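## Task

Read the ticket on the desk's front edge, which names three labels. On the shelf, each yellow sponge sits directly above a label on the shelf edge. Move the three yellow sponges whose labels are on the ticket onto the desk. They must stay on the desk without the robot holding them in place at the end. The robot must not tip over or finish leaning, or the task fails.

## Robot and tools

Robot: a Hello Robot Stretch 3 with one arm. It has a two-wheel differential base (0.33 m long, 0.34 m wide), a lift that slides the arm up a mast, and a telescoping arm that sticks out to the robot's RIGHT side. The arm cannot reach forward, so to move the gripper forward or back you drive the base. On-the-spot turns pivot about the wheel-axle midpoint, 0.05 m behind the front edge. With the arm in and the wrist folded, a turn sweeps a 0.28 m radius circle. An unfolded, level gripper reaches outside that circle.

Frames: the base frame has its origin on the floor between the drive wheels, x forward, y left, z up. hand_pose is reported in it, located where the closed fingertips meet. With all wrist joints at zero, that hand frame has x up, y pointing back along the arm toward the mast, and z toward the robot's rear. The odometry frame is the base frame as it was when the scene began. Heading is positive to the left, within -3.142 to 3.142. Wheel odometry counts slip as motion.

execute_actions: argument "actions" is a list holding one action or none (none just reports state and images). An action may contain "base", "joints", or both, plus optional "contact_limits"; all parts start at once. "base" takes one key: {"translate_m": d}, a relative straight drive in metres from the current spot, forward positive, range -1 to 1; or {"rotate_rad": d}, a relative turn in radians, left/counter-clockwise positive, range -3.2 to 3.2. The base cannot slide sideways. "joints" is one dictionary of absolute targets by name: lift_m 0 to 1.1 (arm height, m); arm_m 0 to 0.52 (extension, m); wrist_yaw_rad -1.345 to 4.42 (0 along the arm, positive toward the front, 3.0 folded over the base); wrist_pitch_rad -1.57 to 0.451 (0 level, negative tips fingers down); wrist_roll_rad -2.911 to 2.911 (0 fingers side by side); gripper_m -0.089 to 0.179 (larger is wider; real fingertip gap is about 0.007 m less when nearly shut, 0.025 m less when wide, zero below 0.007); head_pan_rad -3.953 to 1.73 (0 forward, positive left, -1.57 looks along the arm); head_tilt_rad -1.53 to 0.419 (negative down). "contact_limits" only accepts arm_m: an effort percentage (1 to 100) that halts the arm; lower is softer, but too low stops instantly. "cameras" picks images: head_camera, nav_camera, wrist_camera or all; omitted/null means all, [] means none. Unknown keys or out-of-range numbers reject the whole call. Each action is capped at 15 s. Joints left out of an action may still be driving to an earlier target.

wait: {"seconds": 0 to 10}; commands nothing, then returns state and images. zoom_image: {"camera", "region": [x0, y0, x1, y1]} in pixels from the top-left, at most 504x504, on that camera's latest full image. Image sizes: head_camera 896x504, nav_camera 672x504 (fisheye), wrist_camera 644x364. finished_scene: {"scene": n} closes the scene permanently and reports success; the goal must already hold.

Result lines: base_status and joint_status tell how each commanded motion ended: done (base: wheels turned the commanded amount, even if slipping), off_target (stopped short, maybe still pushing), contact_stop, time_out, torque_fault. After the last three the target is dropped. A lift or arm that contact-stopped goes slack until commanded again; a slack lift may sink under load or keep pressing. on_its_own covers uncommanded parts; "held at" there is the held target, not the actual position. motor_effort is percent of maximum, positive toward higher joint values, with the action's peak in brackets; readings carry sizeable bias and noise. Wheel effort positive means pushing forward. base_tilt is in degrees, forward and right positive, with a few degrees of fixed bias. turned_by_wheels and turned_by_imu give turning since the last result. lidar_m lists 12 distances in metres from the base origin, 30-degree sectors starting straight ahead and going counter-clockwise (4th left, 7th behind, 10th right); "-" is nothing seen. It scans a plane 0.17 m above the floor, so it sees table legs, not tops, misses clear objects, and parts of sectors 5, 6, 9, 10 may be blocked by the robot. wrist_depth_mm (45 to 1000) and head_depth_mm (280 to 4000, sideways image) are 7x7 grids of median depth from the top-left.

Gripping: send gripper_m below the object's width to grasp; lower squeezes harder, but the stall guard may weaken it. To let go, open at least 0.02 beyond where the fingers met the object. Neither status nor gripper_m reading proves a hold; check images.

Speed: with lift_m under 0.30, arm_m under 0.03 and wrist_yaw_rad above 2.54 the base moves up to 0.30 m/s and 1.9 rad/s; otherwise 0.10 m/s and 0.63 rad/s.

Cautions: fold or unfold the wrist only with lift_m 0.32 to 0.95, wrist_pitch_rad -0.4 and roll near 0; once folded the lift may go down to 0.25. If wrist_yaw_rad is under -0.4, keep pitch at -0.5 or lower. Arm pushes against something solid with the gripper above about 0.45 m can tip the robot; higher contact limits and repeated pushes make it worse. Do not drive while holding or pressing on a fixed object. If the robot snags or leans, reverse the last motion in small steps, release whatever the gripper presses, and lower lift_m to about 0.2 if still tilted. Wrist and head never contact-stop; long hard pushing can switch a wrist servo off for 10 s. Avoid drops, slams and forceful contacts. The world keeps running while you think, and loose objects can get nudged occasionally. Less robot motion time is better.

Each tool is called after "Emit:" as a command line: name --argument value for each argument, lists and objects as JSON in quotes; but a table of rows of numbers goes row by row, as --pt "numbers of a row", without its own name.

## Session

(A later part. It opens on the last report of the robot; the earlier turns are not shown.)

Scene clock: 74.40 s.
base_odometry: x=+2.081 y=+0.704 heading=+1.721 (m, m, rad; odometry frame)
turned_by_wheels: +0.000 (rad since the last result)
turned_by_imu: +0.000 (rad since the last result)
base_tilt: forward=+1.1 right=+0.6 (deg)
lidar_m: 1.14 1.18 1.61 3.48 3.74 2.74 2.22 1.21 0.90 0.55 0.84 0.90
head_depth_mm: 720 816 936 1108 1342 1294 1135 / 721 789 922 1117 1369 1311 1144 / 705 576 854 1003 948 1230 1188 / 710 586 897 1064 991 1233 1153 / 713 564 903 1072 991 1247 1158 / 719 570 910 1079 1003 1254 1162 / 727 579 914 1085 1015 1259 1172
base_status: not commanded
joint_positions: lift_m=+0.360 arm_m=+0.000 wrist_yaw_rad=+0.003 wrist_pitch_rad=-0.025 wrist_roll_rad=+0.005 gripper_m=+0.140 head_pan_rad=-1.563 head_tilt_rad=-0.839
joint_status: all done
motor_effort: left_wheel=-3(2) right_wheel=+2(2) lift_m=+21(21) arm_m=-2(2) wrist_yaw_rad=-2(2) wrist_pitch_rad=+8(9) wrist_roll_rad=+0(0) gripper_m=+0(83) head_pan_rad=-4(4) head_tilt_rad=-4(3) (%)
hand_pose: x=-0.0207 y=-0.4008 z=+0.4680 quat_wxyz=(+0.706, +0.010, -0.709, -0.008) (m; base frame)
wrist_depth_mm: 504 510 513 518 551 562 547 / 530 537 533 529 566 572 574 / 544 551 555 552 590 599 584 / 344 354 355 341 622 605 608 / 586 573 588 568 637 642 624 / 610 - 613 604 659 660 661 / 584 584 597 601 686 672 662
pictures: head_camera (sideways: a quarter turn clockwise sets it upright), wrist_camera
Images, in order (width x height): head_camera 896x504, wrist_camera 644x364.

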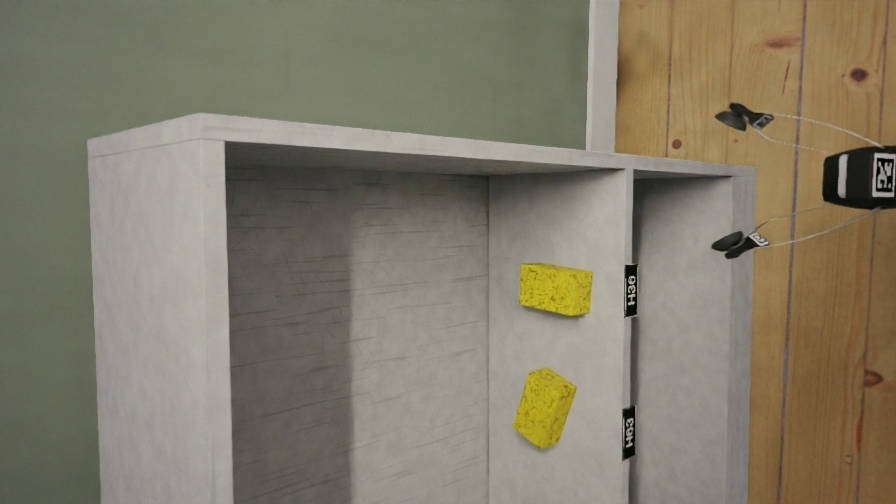

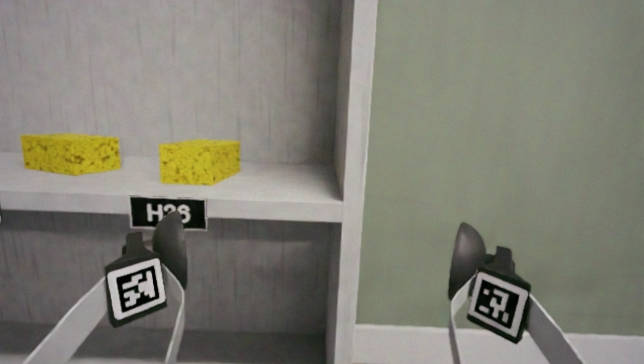

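Emit:
execute_actions --actions '[{"base": {"translate_m": 0.165}, "joints": {"lift_m": 0.378, "arm_m": 0.12}}]' --cameras '["wrist_camera"]'

Scene clock: 78.60 s.
base_odometry: x=+2.056 y=+0.867 heading=+1.721 (m, m, rad; odometry frame)
turned_by_wheels: +0.000 (rad since the last result)
turned_by_imu: -0.001 (rad since the last result)
base_tilt: forward=+1.1 right=+0.6 (deg)
lidar_m: 0.97 1.01 1.37 3.47 3.63 2.91 2.38 1.23 0.58 0.77 0.79 0.77
head_depth_mm: 694 560 840 849 930 1267 1133 / 700 567 882 1043 979 1204 - / 704 575 888 1050 963 1235 1121 / 707 554 895 1056 993 1236 1159 / 713 561 897 1066 993 1244 1159 / 719 570 901 1069 1002 1247 1162 / 731 577 910 1084 1003 1250 1170
base_status: done
joint_positions: lift_m=+0.378 arm_m=+0.120 wrist_yaw_rad=+0.002 wrist_pitch_rad=-0.024 wrist_roll_rad=+0.005 gripper_m=+0.140 head_pan_rad=-1.563 head_tilt_rad=-0.839
joint_status: all done
motor_effort: left_wheel=-2(6) right_wheel=+2(8) lift_m=+21(19) arm_m=+3(4) wrist_yaw_rad=-1(2) wrist_pitch_rad=+8(8) wrist_roll_rad=+1(1) gripper_m=+0(0) head_pan_rad=-4(4) head_tilt_rad=-4(4) (%)
hand_pose: x=-0.0210 y=-0.5203 z=+0.4862 quat_wxyz=(+0.706, +0.009, -0.709, -0.008) (m; base frame)
wrist_depth_mm: 403 398 407 402 405 319 209 / 419 413 413 415 412 317 209 / 428 428 434 430 432 314 209 / 370 279 441 318 431 313 207 / 246 257 262 237 280 268 205 / 189 - 191 189 193 209 193 / 489 494 497 485 491 317 199
pictures: wrist_camera
Images, in order (width x height): wrist_camera 644x364.

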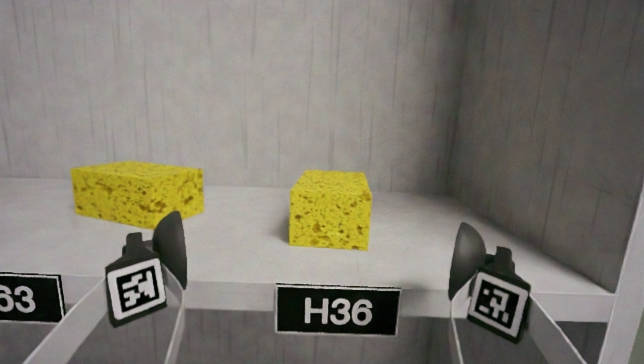

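Emit:
execute_actions --actions '[{"joints": {"arm_m": 0.235, "gripper_m": 0.12}}]' --cameras '["wrist_camera"]'

Emit:
execute_actions --actions '[{"joints": {"gripper_m": 0.03}}]' --cameras '[]'

Emit:
execute_actions --actions '[{"joints": {"lift_m": 0.40}}]' --cameras '["wrist_camera"]'

Scene clock: 81.33 s.
base_odometry: x=+2.056 y=+0.867 heading=+1.721 (m, m, rad; odometry frame)
turned_by_wheels: +0.000 (rad since the last result)
turned_by_imu: +0.000 (rad since the last result)
base_tilt: forward=+1.1 right=+0.6 (deg)
lidar_m: 0.97 1.01 1.37 3.26 3.64 2.91 2.38 1.23 0.58 0.77 0.79 0.77
head_depth_mm: 697 558 840 850 926 1271 1139 / 699 568 882 1044 979 1249 1126 / 703 575 886 1050 964 1239 1150 / 709 554 894 1057 981 1241 1148 / 713 562 899 1066 989 1244 1161 / 718 569 901 1073 1003 1249 1167 / 730 578 910 1077 1004 1249 1168
base_status: not commanded
joint_positions: lift_m=+0.378 arm_m=+0.235 wrist_yaw_rad=+0.002 wrist_pitch_rad=-0.024 wrist_roll_rad=+0.005 gripper_m=+0.120 head_pan_rad=-1.563 head_tilt_rad=-0.839
joint_status: all done
motor_effort: left_wheel=-2(2) right_wheel=+2(2) lift_m=+21(21) arm_m=+3(4) wrist_yaw_rad=-1(1) wrist_pitch_rad=+8(8) wrist_roll_rad=+0(0) gripper_m=+0(74) head_pan_rad=-4(4) head_tilt_rad=-5(4) (%)
hand_pose: x=-0.0210 y=-0.6353 z=+0.4862 quat_wxyz=(+0.706, +0.009, -0.709, -0.008) (m; base frame)
wrist_depth_mm: 298 299 297 296 298 294 206 / 306 306 308 308 306 304 206 / 315 316 316 320 316 308 206 / 323 327 328 326 328 305 202 / 165 197 264 147 247 263 202 / 162 183 163 123 123 202 186 / 142 136 133 128 132 140 149
pictures: wrist_camera
Images, in order (width x height): wrist_camera 644x364.

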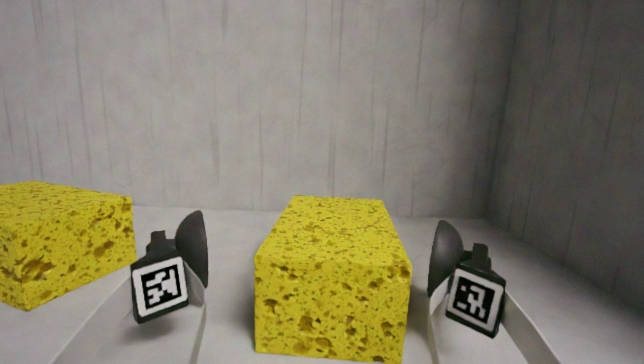

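Scene clock: 82.73 s.
base_odometry: x=+2.056 y=+0.867 heading=+1.721 (m, m, rad; odometry frame)
turned_by_wheels: +0.000 (rad since the last result)
turned_by_imu: +0.000 (rad since the last result)
base_tilt: forward=+1.1 right=+0.6 (deg)
lidar_m: 0.97 1.01 1.37 3.46 3.64 2.91 2.38 1.23 0.58 0.77 0.79 0.77
head_depth_mm: 693 559 841 849 931 1269 1136 / 699 566 882 1046 980 1252 1129 / 703 575 889 1049 960 1235 1146 / 707 554 893 1058 988 1241 1150 / 713 563 898 1064 991 1243 1161 / 718 570 903 1071 1003 1252 1166 / 732 577 907 1080 1005 1243 1168
base_status: not commanded
joint_positions: lift_m=+0.378 arm_m=+0.235 wrist_yaw_rad=+0.002 wrist_pitch_rad=-0.024 wrist_roll_rad=+0.005 gripper_m=+0.031 head_pan_rad=-1.563 head_tilt_rad=-0.839
joint_status: all done
motor_effort: left_wheel=-2(3) right_wheel=+2(2) lift_m=+21(21) arm_m=+3(3) wrist_yaw_rad=-1(1) wrist_pitch_rad=+8(8) wrist_roll_rad=+0(0) gripper_m=-15(89) head_pan_rad=-4(4) head_tilt_rad=-4(4) (%)
hand_pose: x=-0.0210 y=-0.6353 z=+0.4862 quat_wxyz=(+0.706, +0.009, -0.709, -0.008) (m; base frame)
wrist_depth_mm: 299 296 299 296 299 295 208 / 307 307 305 307 306 304 207 / 314 314 315 316 318 309 205 / 325 326 328 324 329 305 204 / 164 219 261 147 281 264 202 / 163 178 129 124 121 195 185 / 135 138 134 129 138 148 149
pictures: none
No camera images: the call's "cameras" was empty. Leave "cameras" out to get every camera's image.

Scene clock: 83.67 s.
base_odometry: x=+2.056 y=+0.867 heading=+1.721 (m, m, rad; odometry frame)
turned_by_wheels: +0.000 (rad since the last result)
turned_by_imu: +0.000 (rad since the last result)
base_tilt: forward=+1.1 right=+0.6 (deg)
lidar_m: 0.97 1.01 1.38 3.47 3.63 2.90 2.38 1.23 0.58 0.77 0.79 0.77
head_depth_mm: 694 560 839 848 931 1264 1143 / 701 567 882 1041 982 - 1140 / 706 575 887 1049 955 1235 1149 / 705 554 893 1059 990 1236 1152 / 715 562 899 1066 990 1244 1159 / 718 569 901 1071 1003 1253 1166 / 730 578 909 1077 1005 1247 1169
base_status: not commanded
joint_positions: lift_m=+0.400 arm_m=+0.235 wrist_yaw_rad=+0.002 wrist_pitch_rad=-0.024 wrist_roll_rad=+0.005 gripper_m=+0.031 head_pan_rad=-1.563 head_tilt_rad=-0.839
joint_status: all done
motor_effort: left_wheel=-2(2) right_wheel=+2(2) lift_m=+21(19) arm_m=+2(3) wrist_yaw_rad=-1(1) wrist_pitch_rad=+8(8) wrist_roll_rad=+0(1) gripper_m=-15(15) head_pan_rad=-4(3) head_tilt_rad=-3(4) (%)
hand_pose: x=-0.0210 y=-0.6353 z=+0.5082 quat_wxyz=(+0.706, +0.009, -0.709, -0.008) (m; base frame)
wrist_depth_mm: 296 298 295 297 296 294 209 / 306 303 307 305 308 303 206 / 316 315 315 316 315 308 205 / 330 327 326 323 325 308 203 / 191 289 313 148 334 295 204 / 166 201 129 124 121 242 200 / 160 168 163 129 170 180 181
pictures: wrist_camera
Images, in order (width x height): wrist_camera 644x364.

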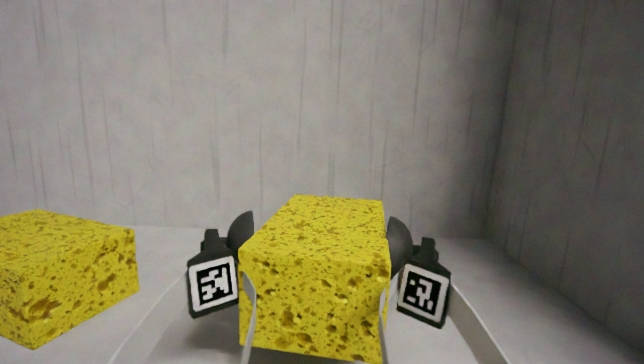

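Emit:
execute_actions --actions '[{"joints": {"arm_m": 0.0}}]' --cameras '[]'

Emit:
execute_actions --actions '[{"joints": {"wrist_pitch_rad": -0.4, "wrist_yaw_rad": 3.0}}]' --cameras '[]'

Emit:
execute_actions --actions '[{"joints": {"lift_m": 0.28}}]' --cameras '[]'

Emit:
execute_actions --actions '[{"base": {"rotate_rad": 1.571}}]' --cameras '[]'

Emit:
execute_actions --actions '[{"base": {"translate_m": 1.0}}]' --cameras '[]'

Emit:
execute_actions --actions '[{"base": {"translate_m": 1.0}}]' --cameras '[]'

Emit:
execute_actions --actions '[{"base": {"translate_m": 0.45}}]' --cameras '[]'

Emit:
execute_actions --actions '[{"base": {"rotate_rad": 1.571}}]' --cameras '[]'

Emit:
execute_actions --actions '[{"joints": {"lift_m": 0.70, "head_pan_rad": -1.57, "head_tilt_rad": -0.7}}]' --cameras '[]'

Emit:
execute_actions --actions '[{"joints": {"wrist_yaw_rad": 0.0, "wrist_pitch_rad": 0.0}}]' --cameras '["head_camera", "nav_camera"]'

Scene clock: 88.47 s.
base_odometry: x=+2.056 y=+0.867 heading=+1.721 (m, m, rad; odometry frame)
turned_by_wheels: +0.000 (rad since the last result)
turned_by_imu: +0.000 (rad since the last result)
base_tilt: forward=+1.1 right=+0.7 (deg)
lidar_m: 0.97 1.01 1.38 3.26 3.65 2.90 2.38 1.23 0.58 0.77 0.79 0.77
head_depth_mm: 695 560 839 850 927 1259 1141 / 699 568 883 1042 980 1215 1144 / 704 576 888 1052 989 811 1189 / 709 556 895 1057 986 1241 1155 / 714 562 898 1064 990 1246 1159 / 719 570 905 1073 1003 1250 1166 / 732 577 908 1075 1004 1247 1167
base_status: not commanded
joint_positions: lift_m=+0.400 arm_m=+0.000 wrist_yaw_rad=+0.001 wrist_pitch_rad=-0.024 wrist_roll_rad=+0.005 gripper_m=+0.031 head_pan_rad=-1.563 head_tilt_rad=-0.839
joint_status: all done
motor_effort: left_wheel=-2(2) right_wheel=+2(2) lift_m=+21(21) arm_m=-3(3) wrist_yaw_rad=+0(1) wrist_pitch_rad=+8(8) wrist_roll_rad=+1(0) gripper_m=-14(15) head_pan_rad=-5(3) head_tilt_rad=-4(4) (%)
hand_pose: x=-0.0211 y=-0.4008 z=+0.5082 quat_wxyz=(+0.706, +0.009, -0.709, -0.008) (m; base frame)
wrist_depth_mm: 510 514 511 510 508 323 548 / 529 523 533 529 525 320 571 / 545 531 556 545 542 321 605 / 401 462 446 558 537 338 626 / 334 311 316 147 345 330 628 / 598 604 128 124 121 370 668 / 597 619 609 128 511 667 684
pictures: none
No camera images: the call's "cameras" was empty. Leave "cameras" out to get every camera's image.

Scene clock: 90.97 s.
base_odometry: x=+2.056 y=+0.867 heading=+1.721 (m, m, rad; odometry frame)
turned_by_wheels: +0.000 (rad since the last result)
turned_by_imu: +0.000 (rad since the last result)
base_tilt: forward=+1.1 right=+0.5 (deg)
lidar_m: 0.97 1.01 1.37 3.44 3.62 2.90 2.38 1.23 0.58 0.77 0.79 0.77
head_depth_mm: 695 560 839 849 931 1267 1139 / 701 568 886 1044 981 1207 1145 / 704 575 887 1053 986 1235 1146 / 708 555 892 1058 991 1239 1156 / 713 562 896 1063 991 1241 1164 / 718 570 902 1071 1006 1251 1162 / 733 578 907 1078 1003 1246 1173
base_status: not commanded
joint_positions: lift_m=+0.400 arm_m=+0.000 wrist_yaw_rad=+2.997 wrist_pitch_rad=-0.416 wrist_roll_rad=+0.005 gripper_m=+0.031 head_pan_rad=-1.563 head_tilt_rad=-0.839
joint_status: all done
motor_effort: left_wheel=-2(2) right_wheel=+2(2) lift_m=+21(21) arm_m=-2(2) wrist_yaw_rad=+4(3) wrist_pitch_rad=+5(4) wrist_roll_rad=+0(0) gripper_m=-13(14) head_pan_rad=-4(3) head_tilt_rad=-4(3) (%)
hand_pose: x=+0.0111 y=+0.0771 z=+0.4129 quat_wxyz=(+0.196, +0.702, +0.096, +0.678) (m; base frame)
wrist_depth_mm: - - - - - - 928 / - - - - - - 950 / - - - - - - 986 / 902 891 944 958 958 982 889 / 734 713 144 147 774 760 782 / 595 604 129 124 121 638 648 / 527 533 133 129 532 541 550
pictures: none
No camera images: the call's "cameras" was empty. Leave "cameras" out to get every camera's image.

Scene clock: 92.90 s.
base_odometry: x=+2.056 y=+0.867 heading=+1.721 (m, m, rad; odometry frame)
turned_by_wheels: +0.000 (rad since the last result)
turned_by_imu: +0.000 (rad since the last result)
base_tilt: forward=+1.0 right=+0.7 (deg)
lidar_m: 0.97 1.01 1.38 3.26 3.65 2.91 2.39 1.23 0.58 0.77 0.79 0.77
head_depth_mm: 694 559 843 849 926 1265 1141 / 699 568 882 1042 981 1202 1143 / 703 576 888 1053 986 1234 1145 / 708 556 895 1058 987 1239 1156 / 712 563 897 1065 987 1243 1157 / 719 569 905 1071 1006 1254 1161 / 732 579 906 1079 1004 1246 1172
base_status: not commanded
joint_positions: lift_m=+0.280 arm_m=+0.000 wrist_yaw_rad=+2.997 wrist_pitch_rad=-0.418 wrist_roll_rad=+0.005 gripper_m=+0.031 head_pan_rad=-1.563 head_tilt_rad=-0.839
joint_status: all done
motor_effort: left_wheel=-2(2) right_wheel=+2(2) lift_m=+15(17) arm_m=-1(2) wrist_yaw_rad=+3(3) wrist_pitch_rad=+6(6) wrist_roll_rad=+1(1) gripper_m=-14(15) head_pan_rad=-4(4) head_tilt_rad=-3(4) (%)
hand_pose: x=+0.0110 y=+0.0769 z=+0.2929 quat_wxyz=(+0.197, +0.702, +0.096, +0.678) (m; base frame)
wrist_depth_mm: - - - - - - 937 / - - - - - - 939 / 899 893 904 944 - - 938 / 680 676 710 728 740 756 748 / 549 561 143 146 589 595 615 / 459 491 128 124 121 498 513 / - - 132 129 414 432 423
pictures: none
No camera images: the call's "cameras" was empty. Leave "cameras" out to get every camera's image.

Scene clock: 95.03 s.
base_odometry: x=+2.056 y=+0.867 heading=-2.991 (m, m, rad; odometry frame)
turned_by_wheels: +1.571 (rad since the last result)
turned_by_imu: +1.541 (rad since the last result)
base_tilt: forward=+1.1 right=+0.6 (deg)
lidar_m: 3.48 3.63 2.92 2.38 1.24 0.59 0.76 0.79 0.77 0.97 1.01 1.38
head_depth_mm: 817 920 1062 1256 1446 1296 1139 / 819 928 1072 1265 1454 1304 1143 / 824 935 1079 1281 1470 1313 1148 / 830 942 1088 1292 1488 1317 1151 / 835 945 1097 1304 1505 1324 1159 / 839 955 1102 1311 1517 1336 1163 / 844 960 1116 1325 1528 1343 1167
base_status: done
joint_positions: lift_m=+0.280 arm_m=+0.000 wrist_yaw_rad=+2.998 wrist_pitch_rad=-0.418 wrist_roll_rad=+0.005 gripper_m=+0.031 head_pan_rad=-1.563 head_tilt_rad=-0.840
joint_status: not commanded
motor_effort: left_wheel=-2(11) right_wheel=+2(12) lift_m=+15(15) arm_m=-2(2) wrist_yaw_rad=+3(3) wrist_pitch_rad=+6(6) wrist_roll_rad=+0(0) gripper_m=-15(14) head_pan_rad=-3(4) head_tilt_rad=-4(4) (%)
hand_pose: x=+0.0109 y=+0.0769 z=+0.2929 quat_wxyz=(+0.197, +0.702, +0.096, +0.678) (m; base frame)
wrist_depth_mm: - - - - - - - / - - - - - - - / 908 908 954 968 - - - / 684 708 716 716 746 750 769 / 565 570 144 147 604 611 616 / 466 493 129 124 121 494 504 / - - 133 128 404 425 428
pictures: none
No camera images: the call's "cameras" was empty. Leave "cameras" out to get every camera's image.

Scene clock: 100.13 s.
base_odometry: x=+1.067 y=+0.717 heading=-2.991 (m, m, rad; odometry frame)
turned_by_wheels: +0.000 (rad since the last result)
turned_by_imu: -0.001 (rad since the last result)
base_tilt: forward=+1.1 right=+0.6 (deg)
lidar_m: 2.25 2.68 2.92 2.81 2.58 1.94 1.57 1.38 1.00 0.96 1.00 1.36
head_depth_mm: 809 868 1055 1242 1438 1294 1136 / 814 875 1062 1259 1445 1303 1143 / 818 879 1068 1266 1467 1304 1146 / 823 884 776 1278 1477 1316 1156 / 831 889 783 1290 1496 1323 1163 / 835 896 790 1304 1504 1335 1167 / 838 908 797 1314 1519 1340 1173
base_status: done
joint_positions: lift_m=+0.280 arm_m=+0.000 wrist_yaw_rad=+2.998 wrist_pitch_rad=-0.418 wrist_roll_rad=+0.005 gripper_m=+0.031 head_pan_rad=-1.563 head_tilt_rad=-0.840
joint_status: not commanded
motor_effort: left_wheel=-2(10) right_wheel=+2(11) lift_m=+15(15) arm_m=-2(2) wrist_yaw_rad=+2(3) wrist_pitch_rad=+6(6) wrist_roll_rad=+0(1) gripper_m=-15(14) head_pan_rad=-4(4) head_tilt_rad=-4(4) (%)
hand_pose: x=+0.0108 y=+0.0769 z=+0.2929 quat_wxyz=(+0.196, +0.702, +0.096, +0.678) (m; base frame)
wrist_depth_mm: - - - - - - - / - - - - - - - / 883 955 943 939 - - - / 688 703 721 722 750 748 785 / 555 561 144 147 595 606 617 / 472 498 128 124 121 497 500 / - - 132 129 410 424 440
pictures: none
No camera images: the call's "cameras" was empty. Leave "cameras" out to get every camera's image.

Scene clock: 105.23 s.
base_odometry: x=+0.079 y=+0.568 heading=-2.991 (m, m, rad; odometry frame)
turned_by_wheels: +0.000 (rad since the last result)
turned_by_imu: -0.001 (rad since the last result)
base_tilt: forward=+1.0 right=+0.6 (deg)
lidar_m: 1.45 1.29 2.68 2.80 2.92 2.84 2.58 1.37 0.99 0.96 0.99 1.35
head_depth_mm: 803 873 1027 1230 1434 1293 1137 / 806 912 1052 1245 1445 1295 1144 / 809 919 1062 1255 1456 1313 1150 / 815 922 1067 1266 1468 1320 1155 / 820 934 1078 1278 1474 1325 1157 / 826 938 1085 1293 1487 1327 1162 / 829 942 1093 1306 1515 1335 1170
base_status: done
joint_positions: lift_m=+0.280 arm_m=+0.000 wrist_yaw_rad=+2.998 wrist_pitch_rad=-0.418 wrist_roll_rad=+0.005 gripper_m=+0.031 head_pan_rad=-1.563 head_tilt_rad=-0.840
joint_status: not commanded
motor_effort: left_wheel=-2(9) right_wheel=+2(11) lift_m=+15(15) arm_m=-2(2) wrist_yaw_rad=+3(2) wrist_pitch_rad=+6(6) wrist_roll_rad=+0(0) gripper_m=-14(14) head_pan_rad=-3(4) head_tilt_rad=-4(4) (%)
hand_pose: x=+0.0108 y=+0.0769 z=+0.2929 quat_wxyz=(+0.196, +0.702, +0.097, +0.678) (m; base frame)
wrist_depth_mm: - - - - - - - / - - - - - - - / 896 898 899 952 - - - / 688 719 724 702 747 753 757 / 566 559 144 147 593 597 616 / 475 493 129 124 121 499 505 / - - 133 128 415 431 436
pictures: none
No camera images: the call's "cameras" was empty. Leave "cameras" out to get every camera's image.

Scene clock: 108.47 s.
base_odometry: x=-0.366 y=+0.500 heading=-2.991 (m, m, rad; odometry frame)
turned_by_wheels: +0.000 (rad since the last result)
turned_by_imu: -0.001 (rad since the last result)
base_tilt: forward=+1.1 right=+0.6 (deg)
lidar_m: 0.98 0.88 1.45 2.80 2.92 3.27 3.03 1.37 0.99 0.95 0.99 1.34
head_depth_mm: 797 905 1039 1233 1441 1294 1138 / 805 909 1047 1241 1444 1303 1140 / 808 915 1054 1246 1452 1312 1146 / 813 922 1065 1261 1467 1315 1151 / 815 927 1073 1270 1480 1334 1161 / 820 934 1081 1283 1489 1333 1162 / 825 937 1091 1296 1497 1340 1173
base_status: done
joint_positions: lift_m=+0.280 arm_m=+0.000 wrist_yaw_rad=+2.998 wrist_pitch_rad=-0.418 wrist_roll_rad=+0.005 gripper_m=+0.031 head_pan_rad=-1.563 head_tilt_rad=-0.840
joint_status: not commanded
motor_effort: left_wheel=-2(9) right_wheel=+2(10) lift_m=+15(15) arm_m=-2(2) wrist_yaw_rad=+2(2) wrist_pitch_rad=+6(6) wrist_roll_rad=+1(0) gripper_m=-14(14) head_pan_rad=-4(5) head_tilt_rad=-4(4) (%)
hand_pose: x=+0.0108 y=+0.0769 z=+0.2929 quat_wxyz=(+0.196, +0.702, +0.097, +0.678) (m; base frame)
wrist_depth_mm: - - - - - - - / - - - - - - - / 894 903 911 975 - - - / 692 689 716 741 735 769 750 / 552 565 144 148 589 592 614 / 470 488 128 124 121 494 506 / - - 133 129 407 429 424
pictures: none
No camera images: the call's "cameras" was empty. Leave "cameras" out to get every camera's image.

Scene clock: 110.60 s.
base_odometry: x=-0.366 y=+0.500 heading=-1.420 (m, m, rad; odometry frame)
turned_by_wheels: +1.571 (rad since the last result)
turned_by_imu: +1.541 (rad since the last result)
base_tilt: forward=+1.1 right=+0.6 (deg)
lidar_m: 2.80 2.92 3.28 3.01 1.37 0.99 0.95 0.98 1.33 0.98 0.88 1.45
head_depth_mm: 1231 1320 982 861 1508 1299 1133 / 1237 1307 991 869 1472 1301 1142 / 1247 1332 1000 876 1517 1308 1148 / 1248 1342 1010 882 1544 1319 1152 / 1261 1356 1019 1345 1516 1317 1155 / 1267 1362 1026 1497 1522 1332 1166 / 1274 1367 1036 1087 1488 1341 1175
base_status: done
joint_positions: lift_m=+0.280 arm_m=+0.000 wrist_yaw_rad=+2.998 wrist_pitch_rad=-0.418 wrist_roll_rad=+0.005 gripper_m=+0.031 head_pan_rad=-1.563 head_tilt_rad=-0.840
joint_status: not commanded
motor_effort: left_wheel=-2(11) right_wheel=+2(13) lift_m=+15(15) arm_m=-2(3) wrist_yaw_rad=+2(2) wrist_pitch_rad=+6(6) wrist_roll_rad=+1(1) gripper_m=-14(14) head_pan_rad=-4(3) head_tilt_rad=-3(4) (%)
hand_pose: x=+0.0108 y=+0.0769 z=+0.2929 quat_wxyz=(+0.196, +0.702, +0.097, +0.678) (m; base frame)
wrist_depth_mm: - - - - - - - / - - - - - - - / 885 902 956 935 - - - / 679 685 699 728 731 766 781 / 557 556 144 147 595 600 608 / 466 487 128 125 121 504 510 / - - 132 128 415 429 427
pictures: none
No camera images: the call's "cameras" was empty. Leave "cameras" out to get every camera's image.

Scene clock: 115.27 s.
base_odometry: x=-0.366 y=+0.500 heading=-1.420 (m, m, rad; odometry frame)
turned_by_wheels: +0.000 (rad since the last result)
turned_by_imu: +0.000 (rad since the last result)
base_tilt: forward=+1.0 right=+0.5 (deg)
lidar_m: 2.81 2.92 3.28 3.04 1.37 0.99 0.95 0.99 1.33 0.99 0.88 1.45
head_depth_mm: 1198 1332 1326 938 1602 1404 1196 / 1207 1337 1270 946 1392 1377 1206 / 1211 1340 1283 948 1612 1417 1212 / 1227 1352 1299 954 1629 1426 1215 / 1225 1364 1313 966 1589 1434 1221 / 1235 1374 1324 971 1643 1437 1227 / 1239 1381 1341 979 1610 1408 1233
base_status: not commanded
joint_positions: lift_m=+0.700 arm_m=+0.000 wrist_yaw_rad=+2.998 wrist_pitch_rad=-0.418 wrist_roll_rad=+0.005 gripper_m=+0.031 head_pan_rad=-1.563 head_tilt_rad=-0.705
joint_status: all done
motor_effort: left_wheel=-2(2) right_wheel=+2(2) lift_m=+21(21) arm_m=-3(2) wrist_yaw_rad=+3(3) wrist_pitch_rad=+6(5) wrist_roll_rad=+0(1) gripper_m=-14(15) head_pan_rad=-4(3) head_tilt_rad=+2(14) (%)
hand_pose: x=+0.0108 y=+0.0769 z=+0.7124 quat_wxyz=(+0.197, +0.702, +0.097, +0.678) (m; base frame)
wrist_depth_mm: - - - - - - - / - - - - - - - / - - - - - - - / - - - - - - - / - - 145 147 - - - / 923 951 128 125 121 - - / 847 822 133 129 831 849 855
pictures: none
No camera images: the call's "cameras" was empty. Leave "cameras" out to get every camera's image.

Scene clock: 117.77 s.
base_odometry: x=-0.366 y=+0.500 heading=-1.420 (m, m, rad; odometry frame)
turned_by_wheels: +0.000 (rad since the last result)
turned_by_imu: +0.000 (rad since the last result)
base_tilt: forward=+1.2 right=+0.6 (deg)
lidar_m: 2.81 2.92 3.24 3.04 1.37 0.99 0.95 0.98 1.33 0.99 0.88 1.45
head_depth_mm: 1201 1327 1327 937 1593 1396 1199 / 1206 1338 1275 945 1384 1340 1216 / 1216 1344 1286 950 826 557 - / 1213 1360 1297 957 1619 1385 1212 / 1230 1358 1311 965 1592 1434 1227 / 1235 1371 1323 971 1640 1437 1226 / 1241 1376 1338 979 1606 1406 1234
base_status: not commanded
joint_positions: lift_m=+0.700 arm_m=+0.000 wrist_yaw_rad=+0.003 wrist_pitch_rad=-0.027 wrist_roll_rad=+0.005 gripper_m=+0.031 head_pan_rad=-1.563 head_tilt_rad=-0.705
joint_status: all done
motor_effort: left_wheel=-2(2) right_wheel=+2(2) lift_m=+21(21) arm_m=-2(2) wrist_yaw_rad=-2(1) wrist_pitch_rad=+9(9) wrist_roll_rad=+0(0) gripper_m=-15(14) head_pan_rad=-4(4) head_tilt_rad=+2(2) (%)
hand_pose: x=-0.0207 y=-0.4007 z=+0.8075 quat_wxyz=(+0.706, +0.011, -0.709, -0.009) (m; base frame)
wrist_depth_mm: - - - - - - - / - - - - - - - / - - - - - - - / 631 661 716 738 793 - - / 449 466 432 147 435 476 - / 801 678 128 123 121 - - / - - - 128 - - -
pictures: head_camera (sideways: a quarter turn clockwise sets it upright), nav_camera (sideways: a quarter turn counterclockwise sets it upright)
Images, in order (width x height): head_camera 896x504, nav_camera 672x504.

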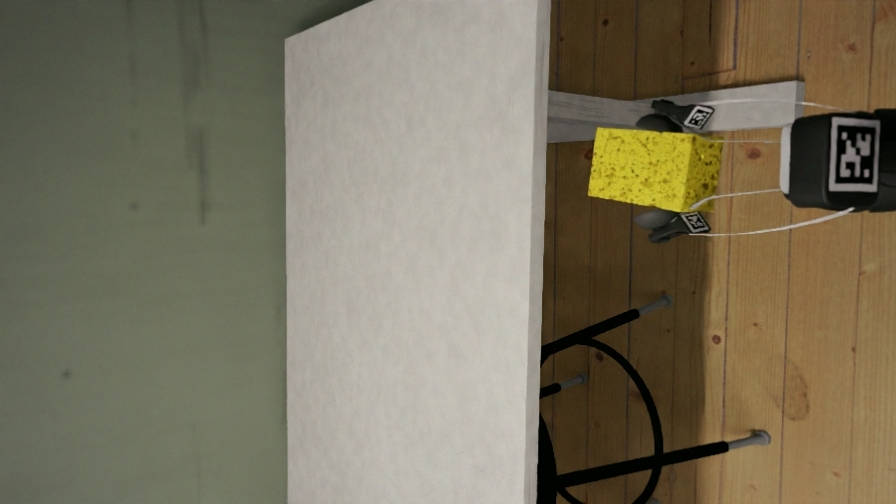

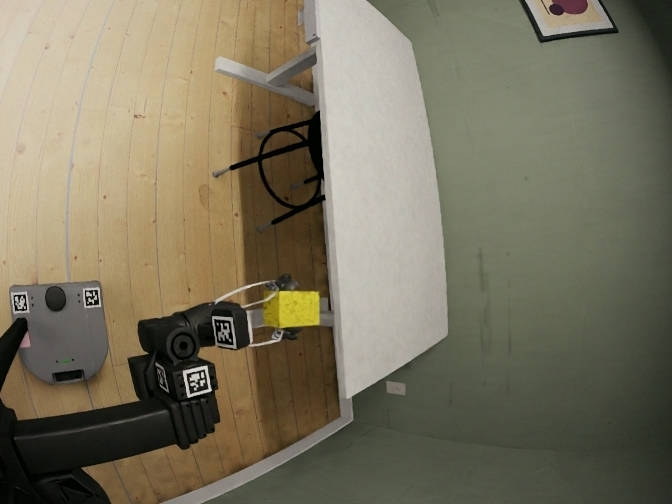

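Emit:
execute_actions --actions '[{"joints": {"arm_m": 0.48, "lift_m": 0.68}}]' --cameras '[]'

Emit:
execute_actions --actions '[{"joints": {"lift_m": 0.665, "wrist_pitch_rad": -0.08}}]' --cameras '["wrist_camera"]'

Emit:
execute_actions --actions '[{"joints": {"gripper_m": 0.11}}]' --cameras '["wrist_camera"]'

Emit:
execute_actions --actions '[{"joints": {"arm_m": 0.0, "lift_m": 0.68}}]' --cameras '["wrist_camera"]'

Scene clock: 123.33 s.
base_odometry: x=-0.366 y=+0.500 heading=-1.420 (m, m, rad; odometry frame)
turned_by_wheels: +0.000 (rad since the last result)
turned_by_imu: -0.001 (rad since the last result)
base_tilt: forward=+1.1 right=+0.7 (deg)
lidar_m: 2.80 2.92 3.27 3.04 1.37 0.99 0.95 0.98 1.34 0.98 0.88 1.45
head_depth_mm: 1200 1326 1325 941 1595 - 1179 / 1210 1333 1275 - 1393 1380 1206 / 1213 1344 1286 - 1620 1419 1217 / 1219 1357 1298 956 1618 1430 1215 / 1226 1357 1315 967 1602 1430 1219 / 1237 1370 1323 973 1641 1432 1226 / 1243 1377 1336 980 1613 1413 1233
base_status: not commanded
joint_positions: lift_m=+0.680 arm_m=+0.480 wrist_yaw_rad=+0.001 wrist_pitch_rad=-0.026 wrist_roll_rad=+0.005 gripper_m=+0.031 head_pan_rad=-1.563 head_tilt_rad=-0.705
joint_status: all done
motor_effort: left_wheel=-2(2) right_wheel=+2(2) lift_m=+15(17) arm_m=+3(4) wrist_yaw_rad=-1(2) wrist_pitch_rad=+9(9) wrist_roll_rad=+0(1) gripper_m=-15(14) head_pan_rad=-3(4) head_tilt_rad=+2(2) (%)
hand_pose: x=-0.0211 y=-0.8803 z=+0.7882 quat_wxyz=(+0.706, +0.010, -0.709, -0.009) (m; base frame)
wrist_depth_mm: 658 662 649 650 648 646 647 / 690 667 671 678 669 660 675 / 684 711 693 715 708 693 682 / 546 568 609 647 724 719 714 / 327 336 348 148 373 378 738 / 233 238 128 124 122 258 263 / 180 183 176 128 185 196 198
pictures: none
No camera images: the call's "cameras" was empty. Leave "cameras" out to get every camera's image.

Scene clock: 124.17 s.
base_odometry: x=-0.366 y=+0.500 heading=-1.420 (m, m, rad; odometry frame)
turned_by_wheels: +0.000 (rad since the last result)
turned_by_imu: +0.000 (rad since the last result)
base_tilt: forward=+1.1 right=+0.6 (deg)
lidar_m: 2.80 2.92 3.26 3.04 1.37 0.99 0.95 0.99 1.34 0.99 0.88 1.45
head_depth_mm: 1199 1327 1324 936 1592 - - / 1208 1335 1269 1017 1393 1377 1205 / 1211 1337 1283 978 1624 1415 1215 / 1221 1357 1304 955 1626 1425 1216 / 1229 1364 1312 965 1590 1436 1220 / 1229 1378 1326 973 1642 1432 1225 / 1239 1383 1339 978 1610 1403 1228
base_status: not commanded
joint_positions: lift_m=+0.665 arm_m=+0.480 wrist_yaw_rad=+0.001 wrist_pitch_rad=-0.093 wrist_roll_rad=+0.005 gripper_m=+0.031 head_pan_rad=-1.563 head_tilt_rad=-0.705
joint_status: all done
motor_effort: left_wheel=-2(2) right_wheel=+2(2) lift_m=+14(17) arm_m=+3(4) wrist_yaw_rad=-1(1) wrist_pitch_rad=+4(7) wrist_roll_rad=+1(0) gripper_m=-15(15) head_pan_rad=-4(3) head_tilt_rad=+3(1) (%)
hand_pose: x=-0.0211 y=-0.8776 z=+0.7561 quat_wxyz=(+0.705, +0.034, -0.708, -0.033) (m; base frame)
wrist_depth_mm: 641 665 642 648 633 643 620 / 674 665 690 663 670 660 645 / 702 705 697 686 693 691 698 / 363 380 392 408 431 454 735 / 236 241 249 146 264 272 279 / 176 181 129 124 120 195 196 / 140 143 138 130 144 152 153
pictures: wrist_camera
Images, in order (width x height): wrist_camera 644x364.

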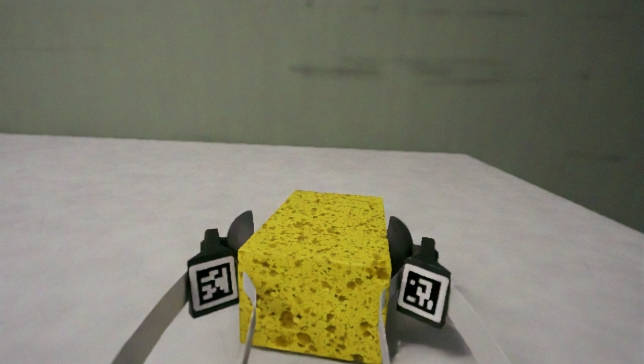

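Scene clock: 125.47 s.
base_odometry: x=-0.366 y=+0.500 heading=-1.420 (m, m, rad; odometry frame)
turned_by_wheels: +0.000 (rad since the last result)
turned_by_imu: +0.000 (rad since the last result)
base_tilt: forward=+1.1 right=+0.6 (deg)
lidar_m: 2.80 2.92 3.28 3.03 1.37 0.99 0.95 0.98 1.33 0.99 0.88 1.45
head_depth_mm: 1203 1327 1324 941 1597 - - / 1207 1333 1275 1041 1395 1369 1207 / 1211 1344 1286 982 1612 1416 1209 / 1219 1350 1291 956 1623 1420 1216 / 1225 1360 1317 964 1586 1432 1223 / 1235 1370 1323 972 1632 1441 1228 / 1244 1381 1338 980 1606 1410 1231
base_status: not commanded
joint_positions: lift_m=+0.665 arm_m=+0.480 wrist_yaw_rad=+0.001 wrist_pitch_rad=-0.097 wrist_roll_rad=+0.005 gripper_m=+0.110 head_pan_rad=-1.563 head_tilt_rad=-0.705
joint_status: all done
motor_effort: left_wheel=-2(2) right_wheel=+2(2) lift_m=+15(15) arm_m=+4(3) wrist_yaw_rad=-1(1) wrist_pitch_rad=+6(6) wrist_roll_rad=+1(1) gripper_m=+0(82) head_pan_rad=-3(4) head_tilt_rad=+2(2) (%)
hand_pose: x=-0.0211 y=-0.8774 z=+0.7551 quat_wxyz=(+0.705, +0.035, -0.708, -0.034) (m; base frame)
wrist_depth_mm: 648 645 630 648 650 639 642 / 678 679 676 679 678 657 652 / 706 689 684 690 704 688 703 / 361 365 385 401 416 438 742 / 234 241 243 150 258 268 273 / 174 184 131 125 169 198 194 / 145 137 136 132 146 148 151
pictures: wrist_camera
Images, in order (width x height): wrist_camera 644x364.

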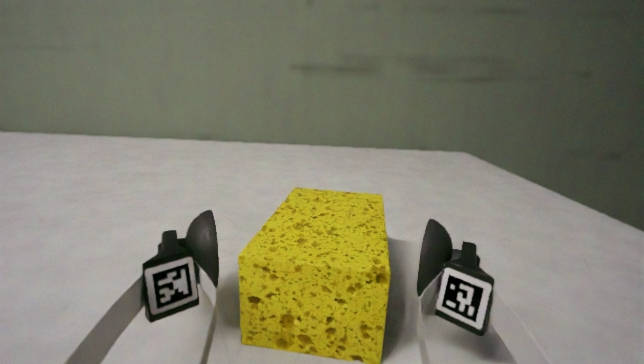

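Scene clock: 130.17 s.
base_odometry: x=-0.366 y=+0.500 heading=-1.420 (m, m, rad; odometry frame)
turned_by_wheels: +0.000 (rad since the last result)
turned_by_imu: +0.000 (rad since the last result)
base_tilt: forward=+1.1 right=+0.6 (deg)
lidar_m: 2.80 2.91 3.27 3.02 1.37 0.99 0.95 0.99 1.34 0.99 0.88 1.44
head_depth_mm: 1194 1328 1327 937 1592 1406 1202 / 1205 1331 1270 945 1392 1405 1219 / 1213 1338 1289 945 1611 1416 1265 / 1225 1356 1299 956 1627 1426 1215 / 1229 1363 1311 965 1594 1431 1221 / 1234 1367 1325 971 1640 1430 1230 / 1243 1381 1340 977 1612 1414 1231
base_status: not commanded
joint_positions: lift_m=+0.680 arm_m=+0.000 wrist_yaw_rad=+0.001 wrist_pitch_rad=-0.099 wrist_roll_rad=+0.005 gripper_m=+0.110 head_pan_rad=-1.563 head_tilt_rad=-0.705
joint_status: all done
motor_effort: left_wheel=-2(2) right_wheel=+2(2) lift_m=+21(17) arm_m=-3(2) wrist_yaw_rad=-1(0) wrist_pitch_rad=+6(6) wrist_roll_rad=+0(1) gripper_m=+0(0) head_pan_rad=-4(4) head_tilt_rad=+3(3) (%)
hand_pose: x=-0.0212 y=-0.3978 z=+0.7692 quat_wxyz=(+0.705, +0.036, -0.708, -0.035) (m; base frame)
wrist_depth_mm: - - - - - - - / - - - - - - - / 849 902 - - - - - / 455 473 439 465 478 - - / 683 661 - - 803 - - / - - - - - - - / - - - - - - -
pictures: wrist_camera
Images, in order (width x height): wrist_camera 644x364.

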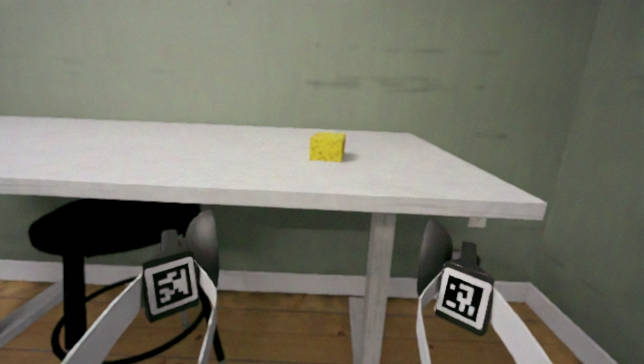

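Emit:
execute_actions --actions '[{"base": {"rotate_rad": 1.672}, "joints": {"wrist_pitch_rad": -0.4, "wrist_yaw_rad": 3.0, "lift_m": 0.28, "gripper_m": 0.05}}]' --cameras '[]'

Emit:
execute_actions --actions '[{"base": {"translate_m": 1.0}}]' --cameras '[]'

Emit:
execute_actions --actions '[{"base": {"translate_m": 1.0}}]' --cameras '[]'

Emit:
execute_actions --actions '[{"base": {"translate_m": 0.463}}]' --cameras '[]'

Emit:
execute_actions --actions '[{"base": {"rotate_rad": 1.469}}]' --cameras '[]'

Emit:
execute_actions --actions '[{"joints": {"lift_m": 0.378, "head_pan_rad": -1.57, "head_tilt_rad": -0.85}}]' --cameras '[]'

Emit:
execute_actions --actions '[{"joints": {"wrist_yaw_rad": -0.3, "wrist_pitch_rad": 0.0, "gripper_m": 0.179}}]' --cameras '[]'

Emit:
execute_actions --actions '[{"joints": {"arm_m": 0.10}}]' --cameras '["head_camera", "wrist_camera"]'

Scene clock: 139.13 s.
base_odometry: x=-0.366 y=+0.500 heading=+0.251 (m, m, rad; odometry frame)
turned_by_wheels: +1.672 (rad since the last result)
turned_by_imu: +1.647 (rad since the last result)
base_tilt: forward=+1.1 right=+0.6 (deg)
lidar_m: 2.75 1.24 0.97 0.95 1.02 1.00 0.98 0.88 2.28 2.81 3.02 3.27
head_depth_mm: 2317 2562 2740 2128 1690 1407 1205 / 2356 2592 2768 2162 1703 1410 1202 / 2381 2620 2809 2149 1700 1413 1212 / 2417 2706 2884 2172 1714 1426 1217 / 2484 2779 2939 2195 1734 1440 1225 / 2519 2821 3000 2209 1733 1440 1222 / 2557 2878 3022 2235 1759 1456 1233
base_status: done
joint_positions: lift_m=+0.280 arm_m=+0.000 wrist_yaw_rad=+2.997 wrist_pitch_rad=-0.416 wrist_roll_rad=+0.005 gripper_m=+0.050 head_pan_rad=-1.563 head_tilt_rad=-0.705
joint_status: all done
motor_effort: left_wheel=-2(8) right_wheel=+3(7) lift_m=+15(18) arm_m=-2(2) wrist_yaw_rad=+3(4) wrist_pitch_rad=+5(7) wrist_roll_rad=+0(0) gripper_m=+1(83) head_pan_rad=-4(4) head_tilt_rad=+1(2) (%)
hand_pose: x=+0.0110 y=+0.0771 z=+0.2933 quat_wxyz=(+0.196, +0.702, +0.096, +0.678) (m; base frame)
wrist_depth_mm: 861 - 855 853 877 861 917 / 947 956 950 955 948 975 947 / 878 923 934 942 - - - / 695 684 727 716 726 769 770 / 563 561 - 589 609 590 606 / 470 490 - 500 502 503 497 / - - - - 424 435 432
pictures: none
No camera images: the call's "cameras" was empty. Leave "cameras" out to get every camera's image.

Scene clock: 144.23 s.
base_odometry: x=+0.602 y=+0.749 heading=+0.251 (m, m, rad; odometry frame)
turned_by_wheels: +0.000 (rad since the last result)
turned_by_imu: -0.001 (rad since the last result)
base_tilt: forward=+1.1 right=+0.5 (deg)
lidar_m: 2.04 1.12 0.87 0.86 0.92 1.35 1.98 2.31 2.96 2.92 2.89 2.37
head_depth_mm: 2414 2645 2819 2122 1687 1412 1203 / 2447 2682 2892 2130 1702 1410 1212 / 2505 2758 2901 2149 1701 1414 1211 / 2514 2797 2939 2167 1717 1425 1218 / 2577 2825 2979 2176 1741 1430 1224 / 2586 2896 3010 2216 1737 1438 1222 / 2631 2854 2850 2216 1751 1446 1233
base_status: done
joint_positions: lift_m=+0.280 arm_m=+0.000 wrist_yaw_rad=+2.998 wrist_pitch_rad=-0.416 wrist_roll_rad=+0.005 gripper_m=+0.050 head_pan_rad=-1.563 head_tilt_rad=-0.705
joint_status: not commanded
motor_effort: left_wheel=-2(10) right_wheel=+2(12) lift_m=+15(15) arm_m=-3(2) wrist_yaw_rad=+3(3) wrist_pitch_rad=+5(5) wrist_roll_rad=+0(0) gripper_m=+0(0) head_pan_rad=-4(4) head_tilt_rad=+2(2) (%)
hand_pose: x=+0.0109 y=+0.0771 z=+0.2932 quat_wxyz=(+0.196, +0.702, +0.096, +0.678) (m; base frame)
wrist_depth_mm: 785 - 756 786 806 789 817 / 835 859 880 836 878 903 857 / 878 890 917 922 913 954 937 / 691 700 712 739 740 757 792 / 569 572 - 590 617 593 601 / 462 485 - 509 493 501 505 / - - - - 416 429 427
pictures: none
No camera images: the call's "cameras" was empty. Leave "cameras" out to get every camera's image.

Scene clock: 149.33 s.
base_odometry: x=+1.571 y=+0.998 heading=+0.251 (m, m, rad; odometry frame)
turned_by_wheels: +0.000 (rad since the last result)
turned_by_imu: -0.001 (rad since the last result)
base_tilt: forward=+1.1 right=+0.6 (deg)
lidar_m: 1.06 1.00 0.78 0.77 0.82 1.21 3.25 3.27 3.05 2.64 1.73 1.09
head_depth_mm: 2473 2745 2882 2128 1691 1408 1205 / 2525 2791 2872 2143 1696 1411 1209 / 2557 2838 2898 2165 1713 1422 1211 / 2635 2750 2714 2172 1717 1428 1218 / 2639 2848 2778 2197 1722 1431 1221 / 2696 2966 2585 2196 1731 1447 1233 / 2072 2268 2357 2046 1758 1445 1235
base_status: done
joint_positions: lift_m=+0.280 arm_m=+0.000 wrist_yaw_rad=+2.998 wrist_pitch_rad=-0.416 wrist_roll_rad=+0.005 gripper_m=+0.050 head_pan_rad=-1.563 head_tilt_rad=-0.705
joint_status: not commanded
motor_effort: left_wheel=-2(9) right_wheel=+2(11) lift_m=+15(15) arm_m=-2(2) wrist_yaw_rad=+2(2) wrist_pitch_rad=+5(6) wrist_roll_rad=+0(0) gripper_m=+0(1) head_pan_rad=-3(4) head_tilt_rad=+2(2) (%)
hand_pose: x=+0.0108 y=+0.0771 z=+0.2932 quat_wxyz=(+0.196, +0.702, +0.096, +0.678) (m; base frame)
wrist_depth_mm: 701 - 699 722 710 722 707 / 750 773 772 775 784 764 790 / 803 824 844 842 853 849 863 / 708 712 705 743 743 746 767 / 545 566 - 579 623 603 612 / 473 486 - 501 501 498 500 / - - - - 422 430 432
pictures: none
No camera images: the call's "cameras" was empty. Leave "cameras" out to get every camera's image.

Scene clock: 152.50 s.
base_odometry: x=+2.019 y=+1.113 heading=+0.251 (m, m, rad; odometry frame)
turned_by_wheels: +0.000 (rad since the last result)
turned_by_imu: -0.001 (rad since the last result)
base_tilt: forward=+1.1 right=+0.6 (deg)
lidar_m: 0.80 0.61 0.73 0.72 0.77 1.13 3.46 3.75 3.10 1.60 0.71 0.71
head_depth_mm: 2515 2768 2880 2119 1690 1405 1199 / 2547 2798 2760 2143 1696 1409 1210 / 2595 2748 2688 2164 1714 1416 1211 / 2627 2894 2808 2164 1722 1421 1215 / 2014 2229 2149 1975 1731 1430 1219 / 1374 1492 1673 1914 1733 1443 1226 / 1355 1530 1661 1780 1701 1441 1230
base_status: done
joint_positions: lift_m=+0.280 arm_m=+0.000 wrist_yaw_rad=+2.998 wrist_pitch_rad=-0.417 wrist_roll_rad=+0.005 gripper_m=+0.050 head_pan_rad=-1.563 head_tilt_rad=-0.705
joint_status: not commanded
motor_effort: left_wheel=-2(11) right_wheel=+2(11) lift_m=+15(15) arm_m=-2(3) wrist_yaw_rad=+2(2) wrist_pitch_rad=+6(5) wrist_roll_rad=+1(1) gripper_m=+0(1) head_pan_rad=-3(4) head_tilt_rad=+1(3) (%)
hand_pose: x=+0.0108 y=+0.0771 z=+0.2932 quat_wxyz=(+0.196, +0.702, +0.096, +0.678) (m; base frame)
wrist_depth_mm: 669 - 657 673 673 680 672 / 720 726 746 741 737 768 752 / 783 763 810 776 793 805 821 / 690 707 698 721 733 754 779 / 564 563 - 579 610 607 598 / 467 501 - 503 496 507 501 / - - - - 421 434 433
pictures: none
No camera images: the call's "cameras" was empty. Leave "cameras" out to get every camera's image.

Scene clock: 154.63 s.
base_odometry: x=+2.019 y=+1.113 heading=+1.720 (m, m, rad; odometry frame)
turned_by_wheels: +1.469 (rad since the last result)
turned_by_imu: +1.441 (rad since the last result)
base_tilt: forward=+1.1 right=+0.7 (deg)
lidar_m: 0.72 0.75 1.01 2.70 4.09 3.19 2.36 1.24 0.71 0.80 0.61 0.76
head_depth_mm: 697 737 593 914 1034 935 1127 / 702 742 599 921 1040 931 1133 / 707 746 606 925 1048 941 1140 / 710 753 614 933 1053 946 1148 / 715 768 586 934 1057 952 1151 / 719 773 592 924 1035 936 1142 / 723 779 599 769 808 1352 1232
base_status: done
joint_positions: lift_m=+0.280 arm_m=+0.000 wrist_yaw_rad=+2.998 wrist_pitch_rad=-0.417 wrist_roll_rad=+0.005 gripper_m=+0.050 head_pan_rad=-1.563 head_tilt_rad=-0.704
joint_status: not commanded
motor_effort: left_wheel=-2(13) right_wheel=+2(12) lift_m=+15(15) arm_m=-2(2) wrist_yaw_rad=+3(3) wrist_pitch_rad=+5(6) wrist_roll_rad=+0(0) gripper_m=+0(0) head_pan_rad=-3(4) head_tilt_rad=+1(1) (%)
hand_pose: x=+0.0108 y=+0.0771 z=+0.2932 quat_wxyz=(+0.196, +0.702, +0.096, +0.678) (m; base frame)
wrist_depth_mm: - - - - - - 713 / - - - - - - 723 / 880 933 937 942 - 928 711 / 717 690 708 721 738 744 685 / 557 563 - 573 612 602 607 / 472 491 - 506 492 499 504 / - - - - 419 432 433
pictures: none
No camera images: the call's "cameras" was empty. Leave "cameras" out to get every camera's image.

Scene clock: 156.37 s.
base_odometry: x=+2.019 y=+1.113 heading=+1.720 (m, m, rad; odometry frame)
turned_by_wheels: +0.000 (rad since the last result)
turned_by_imu: +0.000 (rad since the last result)
base_tilt: forward=+1.1 right=+0.6 (deg)
lidar_m: 0.72 0.75 1.01 2.69 3.58 3.17 2.36 1.24 0.71 0.80 0.61 0.75
head_depth_mm: 695 560 871 1031 977 1198 1137 / 699 540 875 1036 959 1208 1140 / 702 548 878 1040 977 1220 1146 / 705 555 883 1049 972 1237 1155 / 709 562 887 1054 1000 1242 1157 / 725 570 891 1002 978 1237 1167 / 729 578 769 765 1394 1338 1172
base_status: not commanded
joint_positions: lift_m=+0.378 arm_m=+0.000 wrist_yaw_rad=+2.998 wrist_pitch_rad=-0.417 wrist_roll_rad=+0.005 gripper_m=+0.050 head_pan_rad=-1.563 head_tilt_rad=-0.839
joint_status: all done
motor_effort: left_wheel=-2(2) right_wheel=+2(2) lift_m=+22(22) arm_m=-2(2) wrist_yaw_rad=+2(3) wrist_pitch_rad=+6(6) wrist_roll_rad=+0(0) gripper_m=+0(0) head_pan_rad=-3(5) head_tilt_rad=-4(14) (%)
hand_pose: x=+0.0108 y=+0.0771 z=+0.3908 quat_wxyz=(+0.196, +0.702, +0.096, +0.678) (m; base frame)
wrist_depth_mm: - - - - - - 682 / - - - - - - 707 / - - - - - - 711 / 841 855 896 904 856 892 718 / 670 693 - 708 739 741 686 / 572 592 - 603 599 621 620 / 500 511 - 533 524 530 529
pictures: none
No camera images: the call's "cameras" was empty. Leave "cameras" out to get every camera's image.

Scene clock: 159.00 s.
base_odometry: x=+2.019 y=+1.113 heading=+1.720 (m, m, rad; odometry frame)
turned_by_wheels: +0.000 (rad since the last result)
turned_by_imu: +0.000 (rad since the last result)
base_tilt: forward=+1.1 right=+0.6 (deg)
lidar_m: 0.72 0.75 1.01 2.69 4.06 3.19 2.35 1.24 0.71 0.80 0.61 0.76
head_depth_mm: 694 559 872 1030 975 1197 1137 / 698 541 874 1037 962 1208 1162 / 702 547 881 1043 977 1227 1169 / 706 554 882 1046 973 1235 1155 / 710 563 888 1050 994 1246 1158 / 725 570 891 999 983 1240 1162 / 728 577 770 764 1386 1339 1172
base_status: not commanded
joint_positions: lift_m=+0.378 arm_m=+0.000 wrist_yaw_rad=-0.297 wrist_pitch_rad=-0.025 wrist_roll_rad=+0.005 gripper_m=+0.179 head_pan_rad=-1.563 head_tilt_rad=-0.839
joint_status: all done
motor_effort: left_wheel=-2(2) right_wheel=+2(2) lift_m=+21(21) arm_m=-2(3) wrist_yaw_rad=-2(2) wrist_pitch_rad=+8(10) wrist_roll_rad=+0(1) gripper_m=+1(86) head_pan_rad=-5(4) head_tilt_rad=-3(3) (%)
hand_pose: x=-0.0963 y=-0.3895 z=+0.4860 quat_wxyz=(+0.696, -0.096, -0.702, -0.113) (m; base frame)
wrist_depth_mm: 422 451 484 531 576 462 773 / 440 453 511 548 599 455 796 / 446 475 528 566 603 456 818 / 319 391 382 436 521 443 868 / 254 285 298 335 376 487 959 / 476 546 572 646 671 507 976 / 520 543 597 633 629 524 821
pictures: none
No camera images: the call's "cameras" was empty. Leave "cameras" out to get every camera's image.

Scene clock: 160.97 s.
base_odometry: x=+2.019 y=+1.113 heading=+1.720 (m, m, rad; odometry frame)
turned_by_wheels: +0.000 (rad since the last result)
turned_by_imu: +0.000 (rad since the last result)
base_tilt: forward=+1.1 right=+0.6 (deg)
lidar_m: 0.72 0.75 1.01 2.70 4.09 3.17 2.36 1.24 0.71 0.80 0.61 0.76
head_depth_mm: 695 559 871 1032 976 1201 1138 / 698 540 876 1035 964 1215 1187 / 702 547 880 1043 977 1226 1174 / 705 555 883 1046 974 1233 1154 / 711 563 890 1051 1001 1244 1161 / 722 570 892 1005 977 1241 1163 / 728 578 769 765 1393 1342 1171
base_status: not commanded
joint_positions: lift_m=+0.378 arm_m=+0.100 wrist_yaw_rad=-0.298 wrist_pitch_rad=-0.024 wrist_roll_rad=+0.005 gripper_m=+0.179 head_pan_rad=-1.563 head_tilt_rad=-0.839
joint_status: all done
motor_effort: left_wheel=-3(2) right_wheel=+2(2) lift_m=+21(21) arm_m=+4(4) wrist_yaw_rad=-1(2) wrist_pitch_rad=+8(8) wrist_roll_rad=+0(0) gripper_m=+0(0) head_pan_rad=-4(4) head_tilt_rad=-3(4) (%)
hand_pose: x=-0.0965 y=-0.4890 z=+0.4862 quat_wxyz=(+0.696, -0.096, -0.702, -0.114) (m; base frame)
wrist_depth_mm: 351 367 405 436 480 446 343 / 358 384 414 457 507 456 344 / 367 403 427 476 517 460 346 / 347 393 298 431 511 433 341 / 241 273 261 273 281 303 324 / - 190 200 222 565 477 346 / 421 448 491 550 616 485 785
pictures: head_camera (sideways: a quarter turn clockwise sets it upright), wrist_camera
Images, in order (width x height): head_camera 896x504, wrist_camera 644x364.

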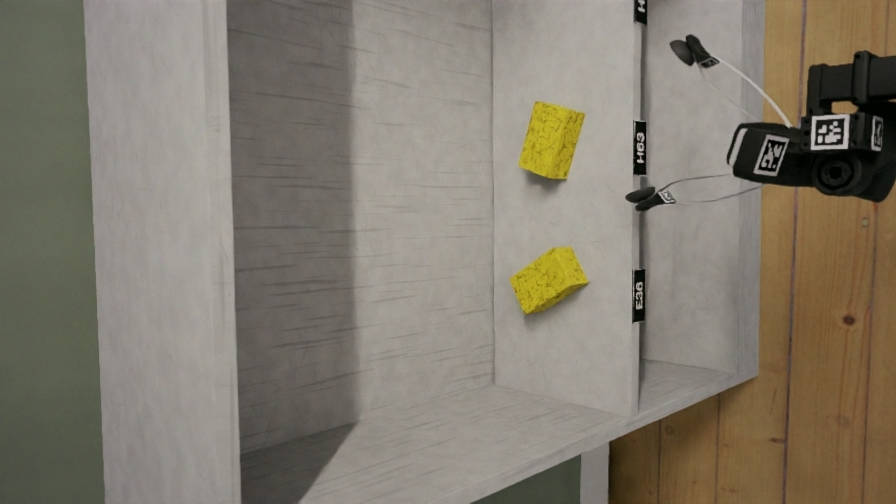

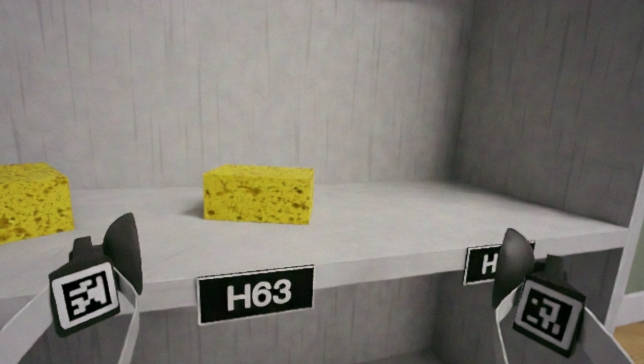

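Emit:
execute_actions --actions '[{"base": {"translate_m": 0.015}, "joints": {"arm_m": 0.25}}]' --cameras '["wrist_camera"]'

Scene clock: 164.33 s.
base_odometry: x=+2.017 y=+1.128 heading=+1.720 (m, m, rad; odometry frame)
turned_by_wheels: +0.000 (rad since the last result)
turned_by_imu: +0.000 (rad since the last result)
base_tilt: forward=+1.1 right=+0.6 (deg)
lidar_m: 0.71 0.73 0.99 2.64 4.08 3.20 2.38 1.24 0.72 0.80 0.60 0.74
head_depth_mm: 695 560 871 1029 977 1194 1138 / 699 540 873 1034 971 1248 1124 / 702 547 879 1041 987 1226 1146 / 706 554 884 1046 971 1231 1149 / 709 562 886 1054 999 1245 1158 / 724 569 879 1000 960 1252 1166 / 730 578 730 767 1429 1340 1163
base_status: done
joint_positions: lift_m=+0.378 arm_m=+0.250 wrist_yaw_rad=-0.298 wrist_pitch_rad=-0.024 wrist_roll_rad=+0.005 gripper_m=+0.179 head_pan_rad=-1.563 head_tilt_rad=-0.839
joint_status: all done
motor_effort: left_wheel=-2(6) right_wheel=+2(9) lift_m=+21(21) arm_m=+4(2) wrist_yaw_rad=-1(1) wrist_pitch_rad=+8(8) wrist_roll_rad=+1(0) gripper_m=+0(0) head_pan_rad=-4(3) head_tilt_rad=-3(4) (%)
hand_pose: x=-0.0966 y=-0.6390 z=+0.4862 quat_wxyz=(+0.696, -0.097, -0.702, -0.114) (m; base frame)
wrist_depth_mm: 236 249 271 295 323 350 351 / 241 260 279 303 337 371 349 / 248 263 289 313 347 390 355 / 254 275 296 321 359 404 355 / 247 268 157 150 238 302 300 / - 179 156 154 170 194 200 / 129 137 140 142 145 144 150
pictures: wrist_camera
Images, in order (width x height): wrist_camera 644x364.

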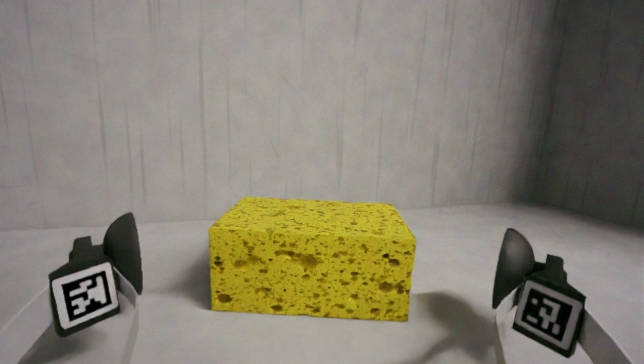

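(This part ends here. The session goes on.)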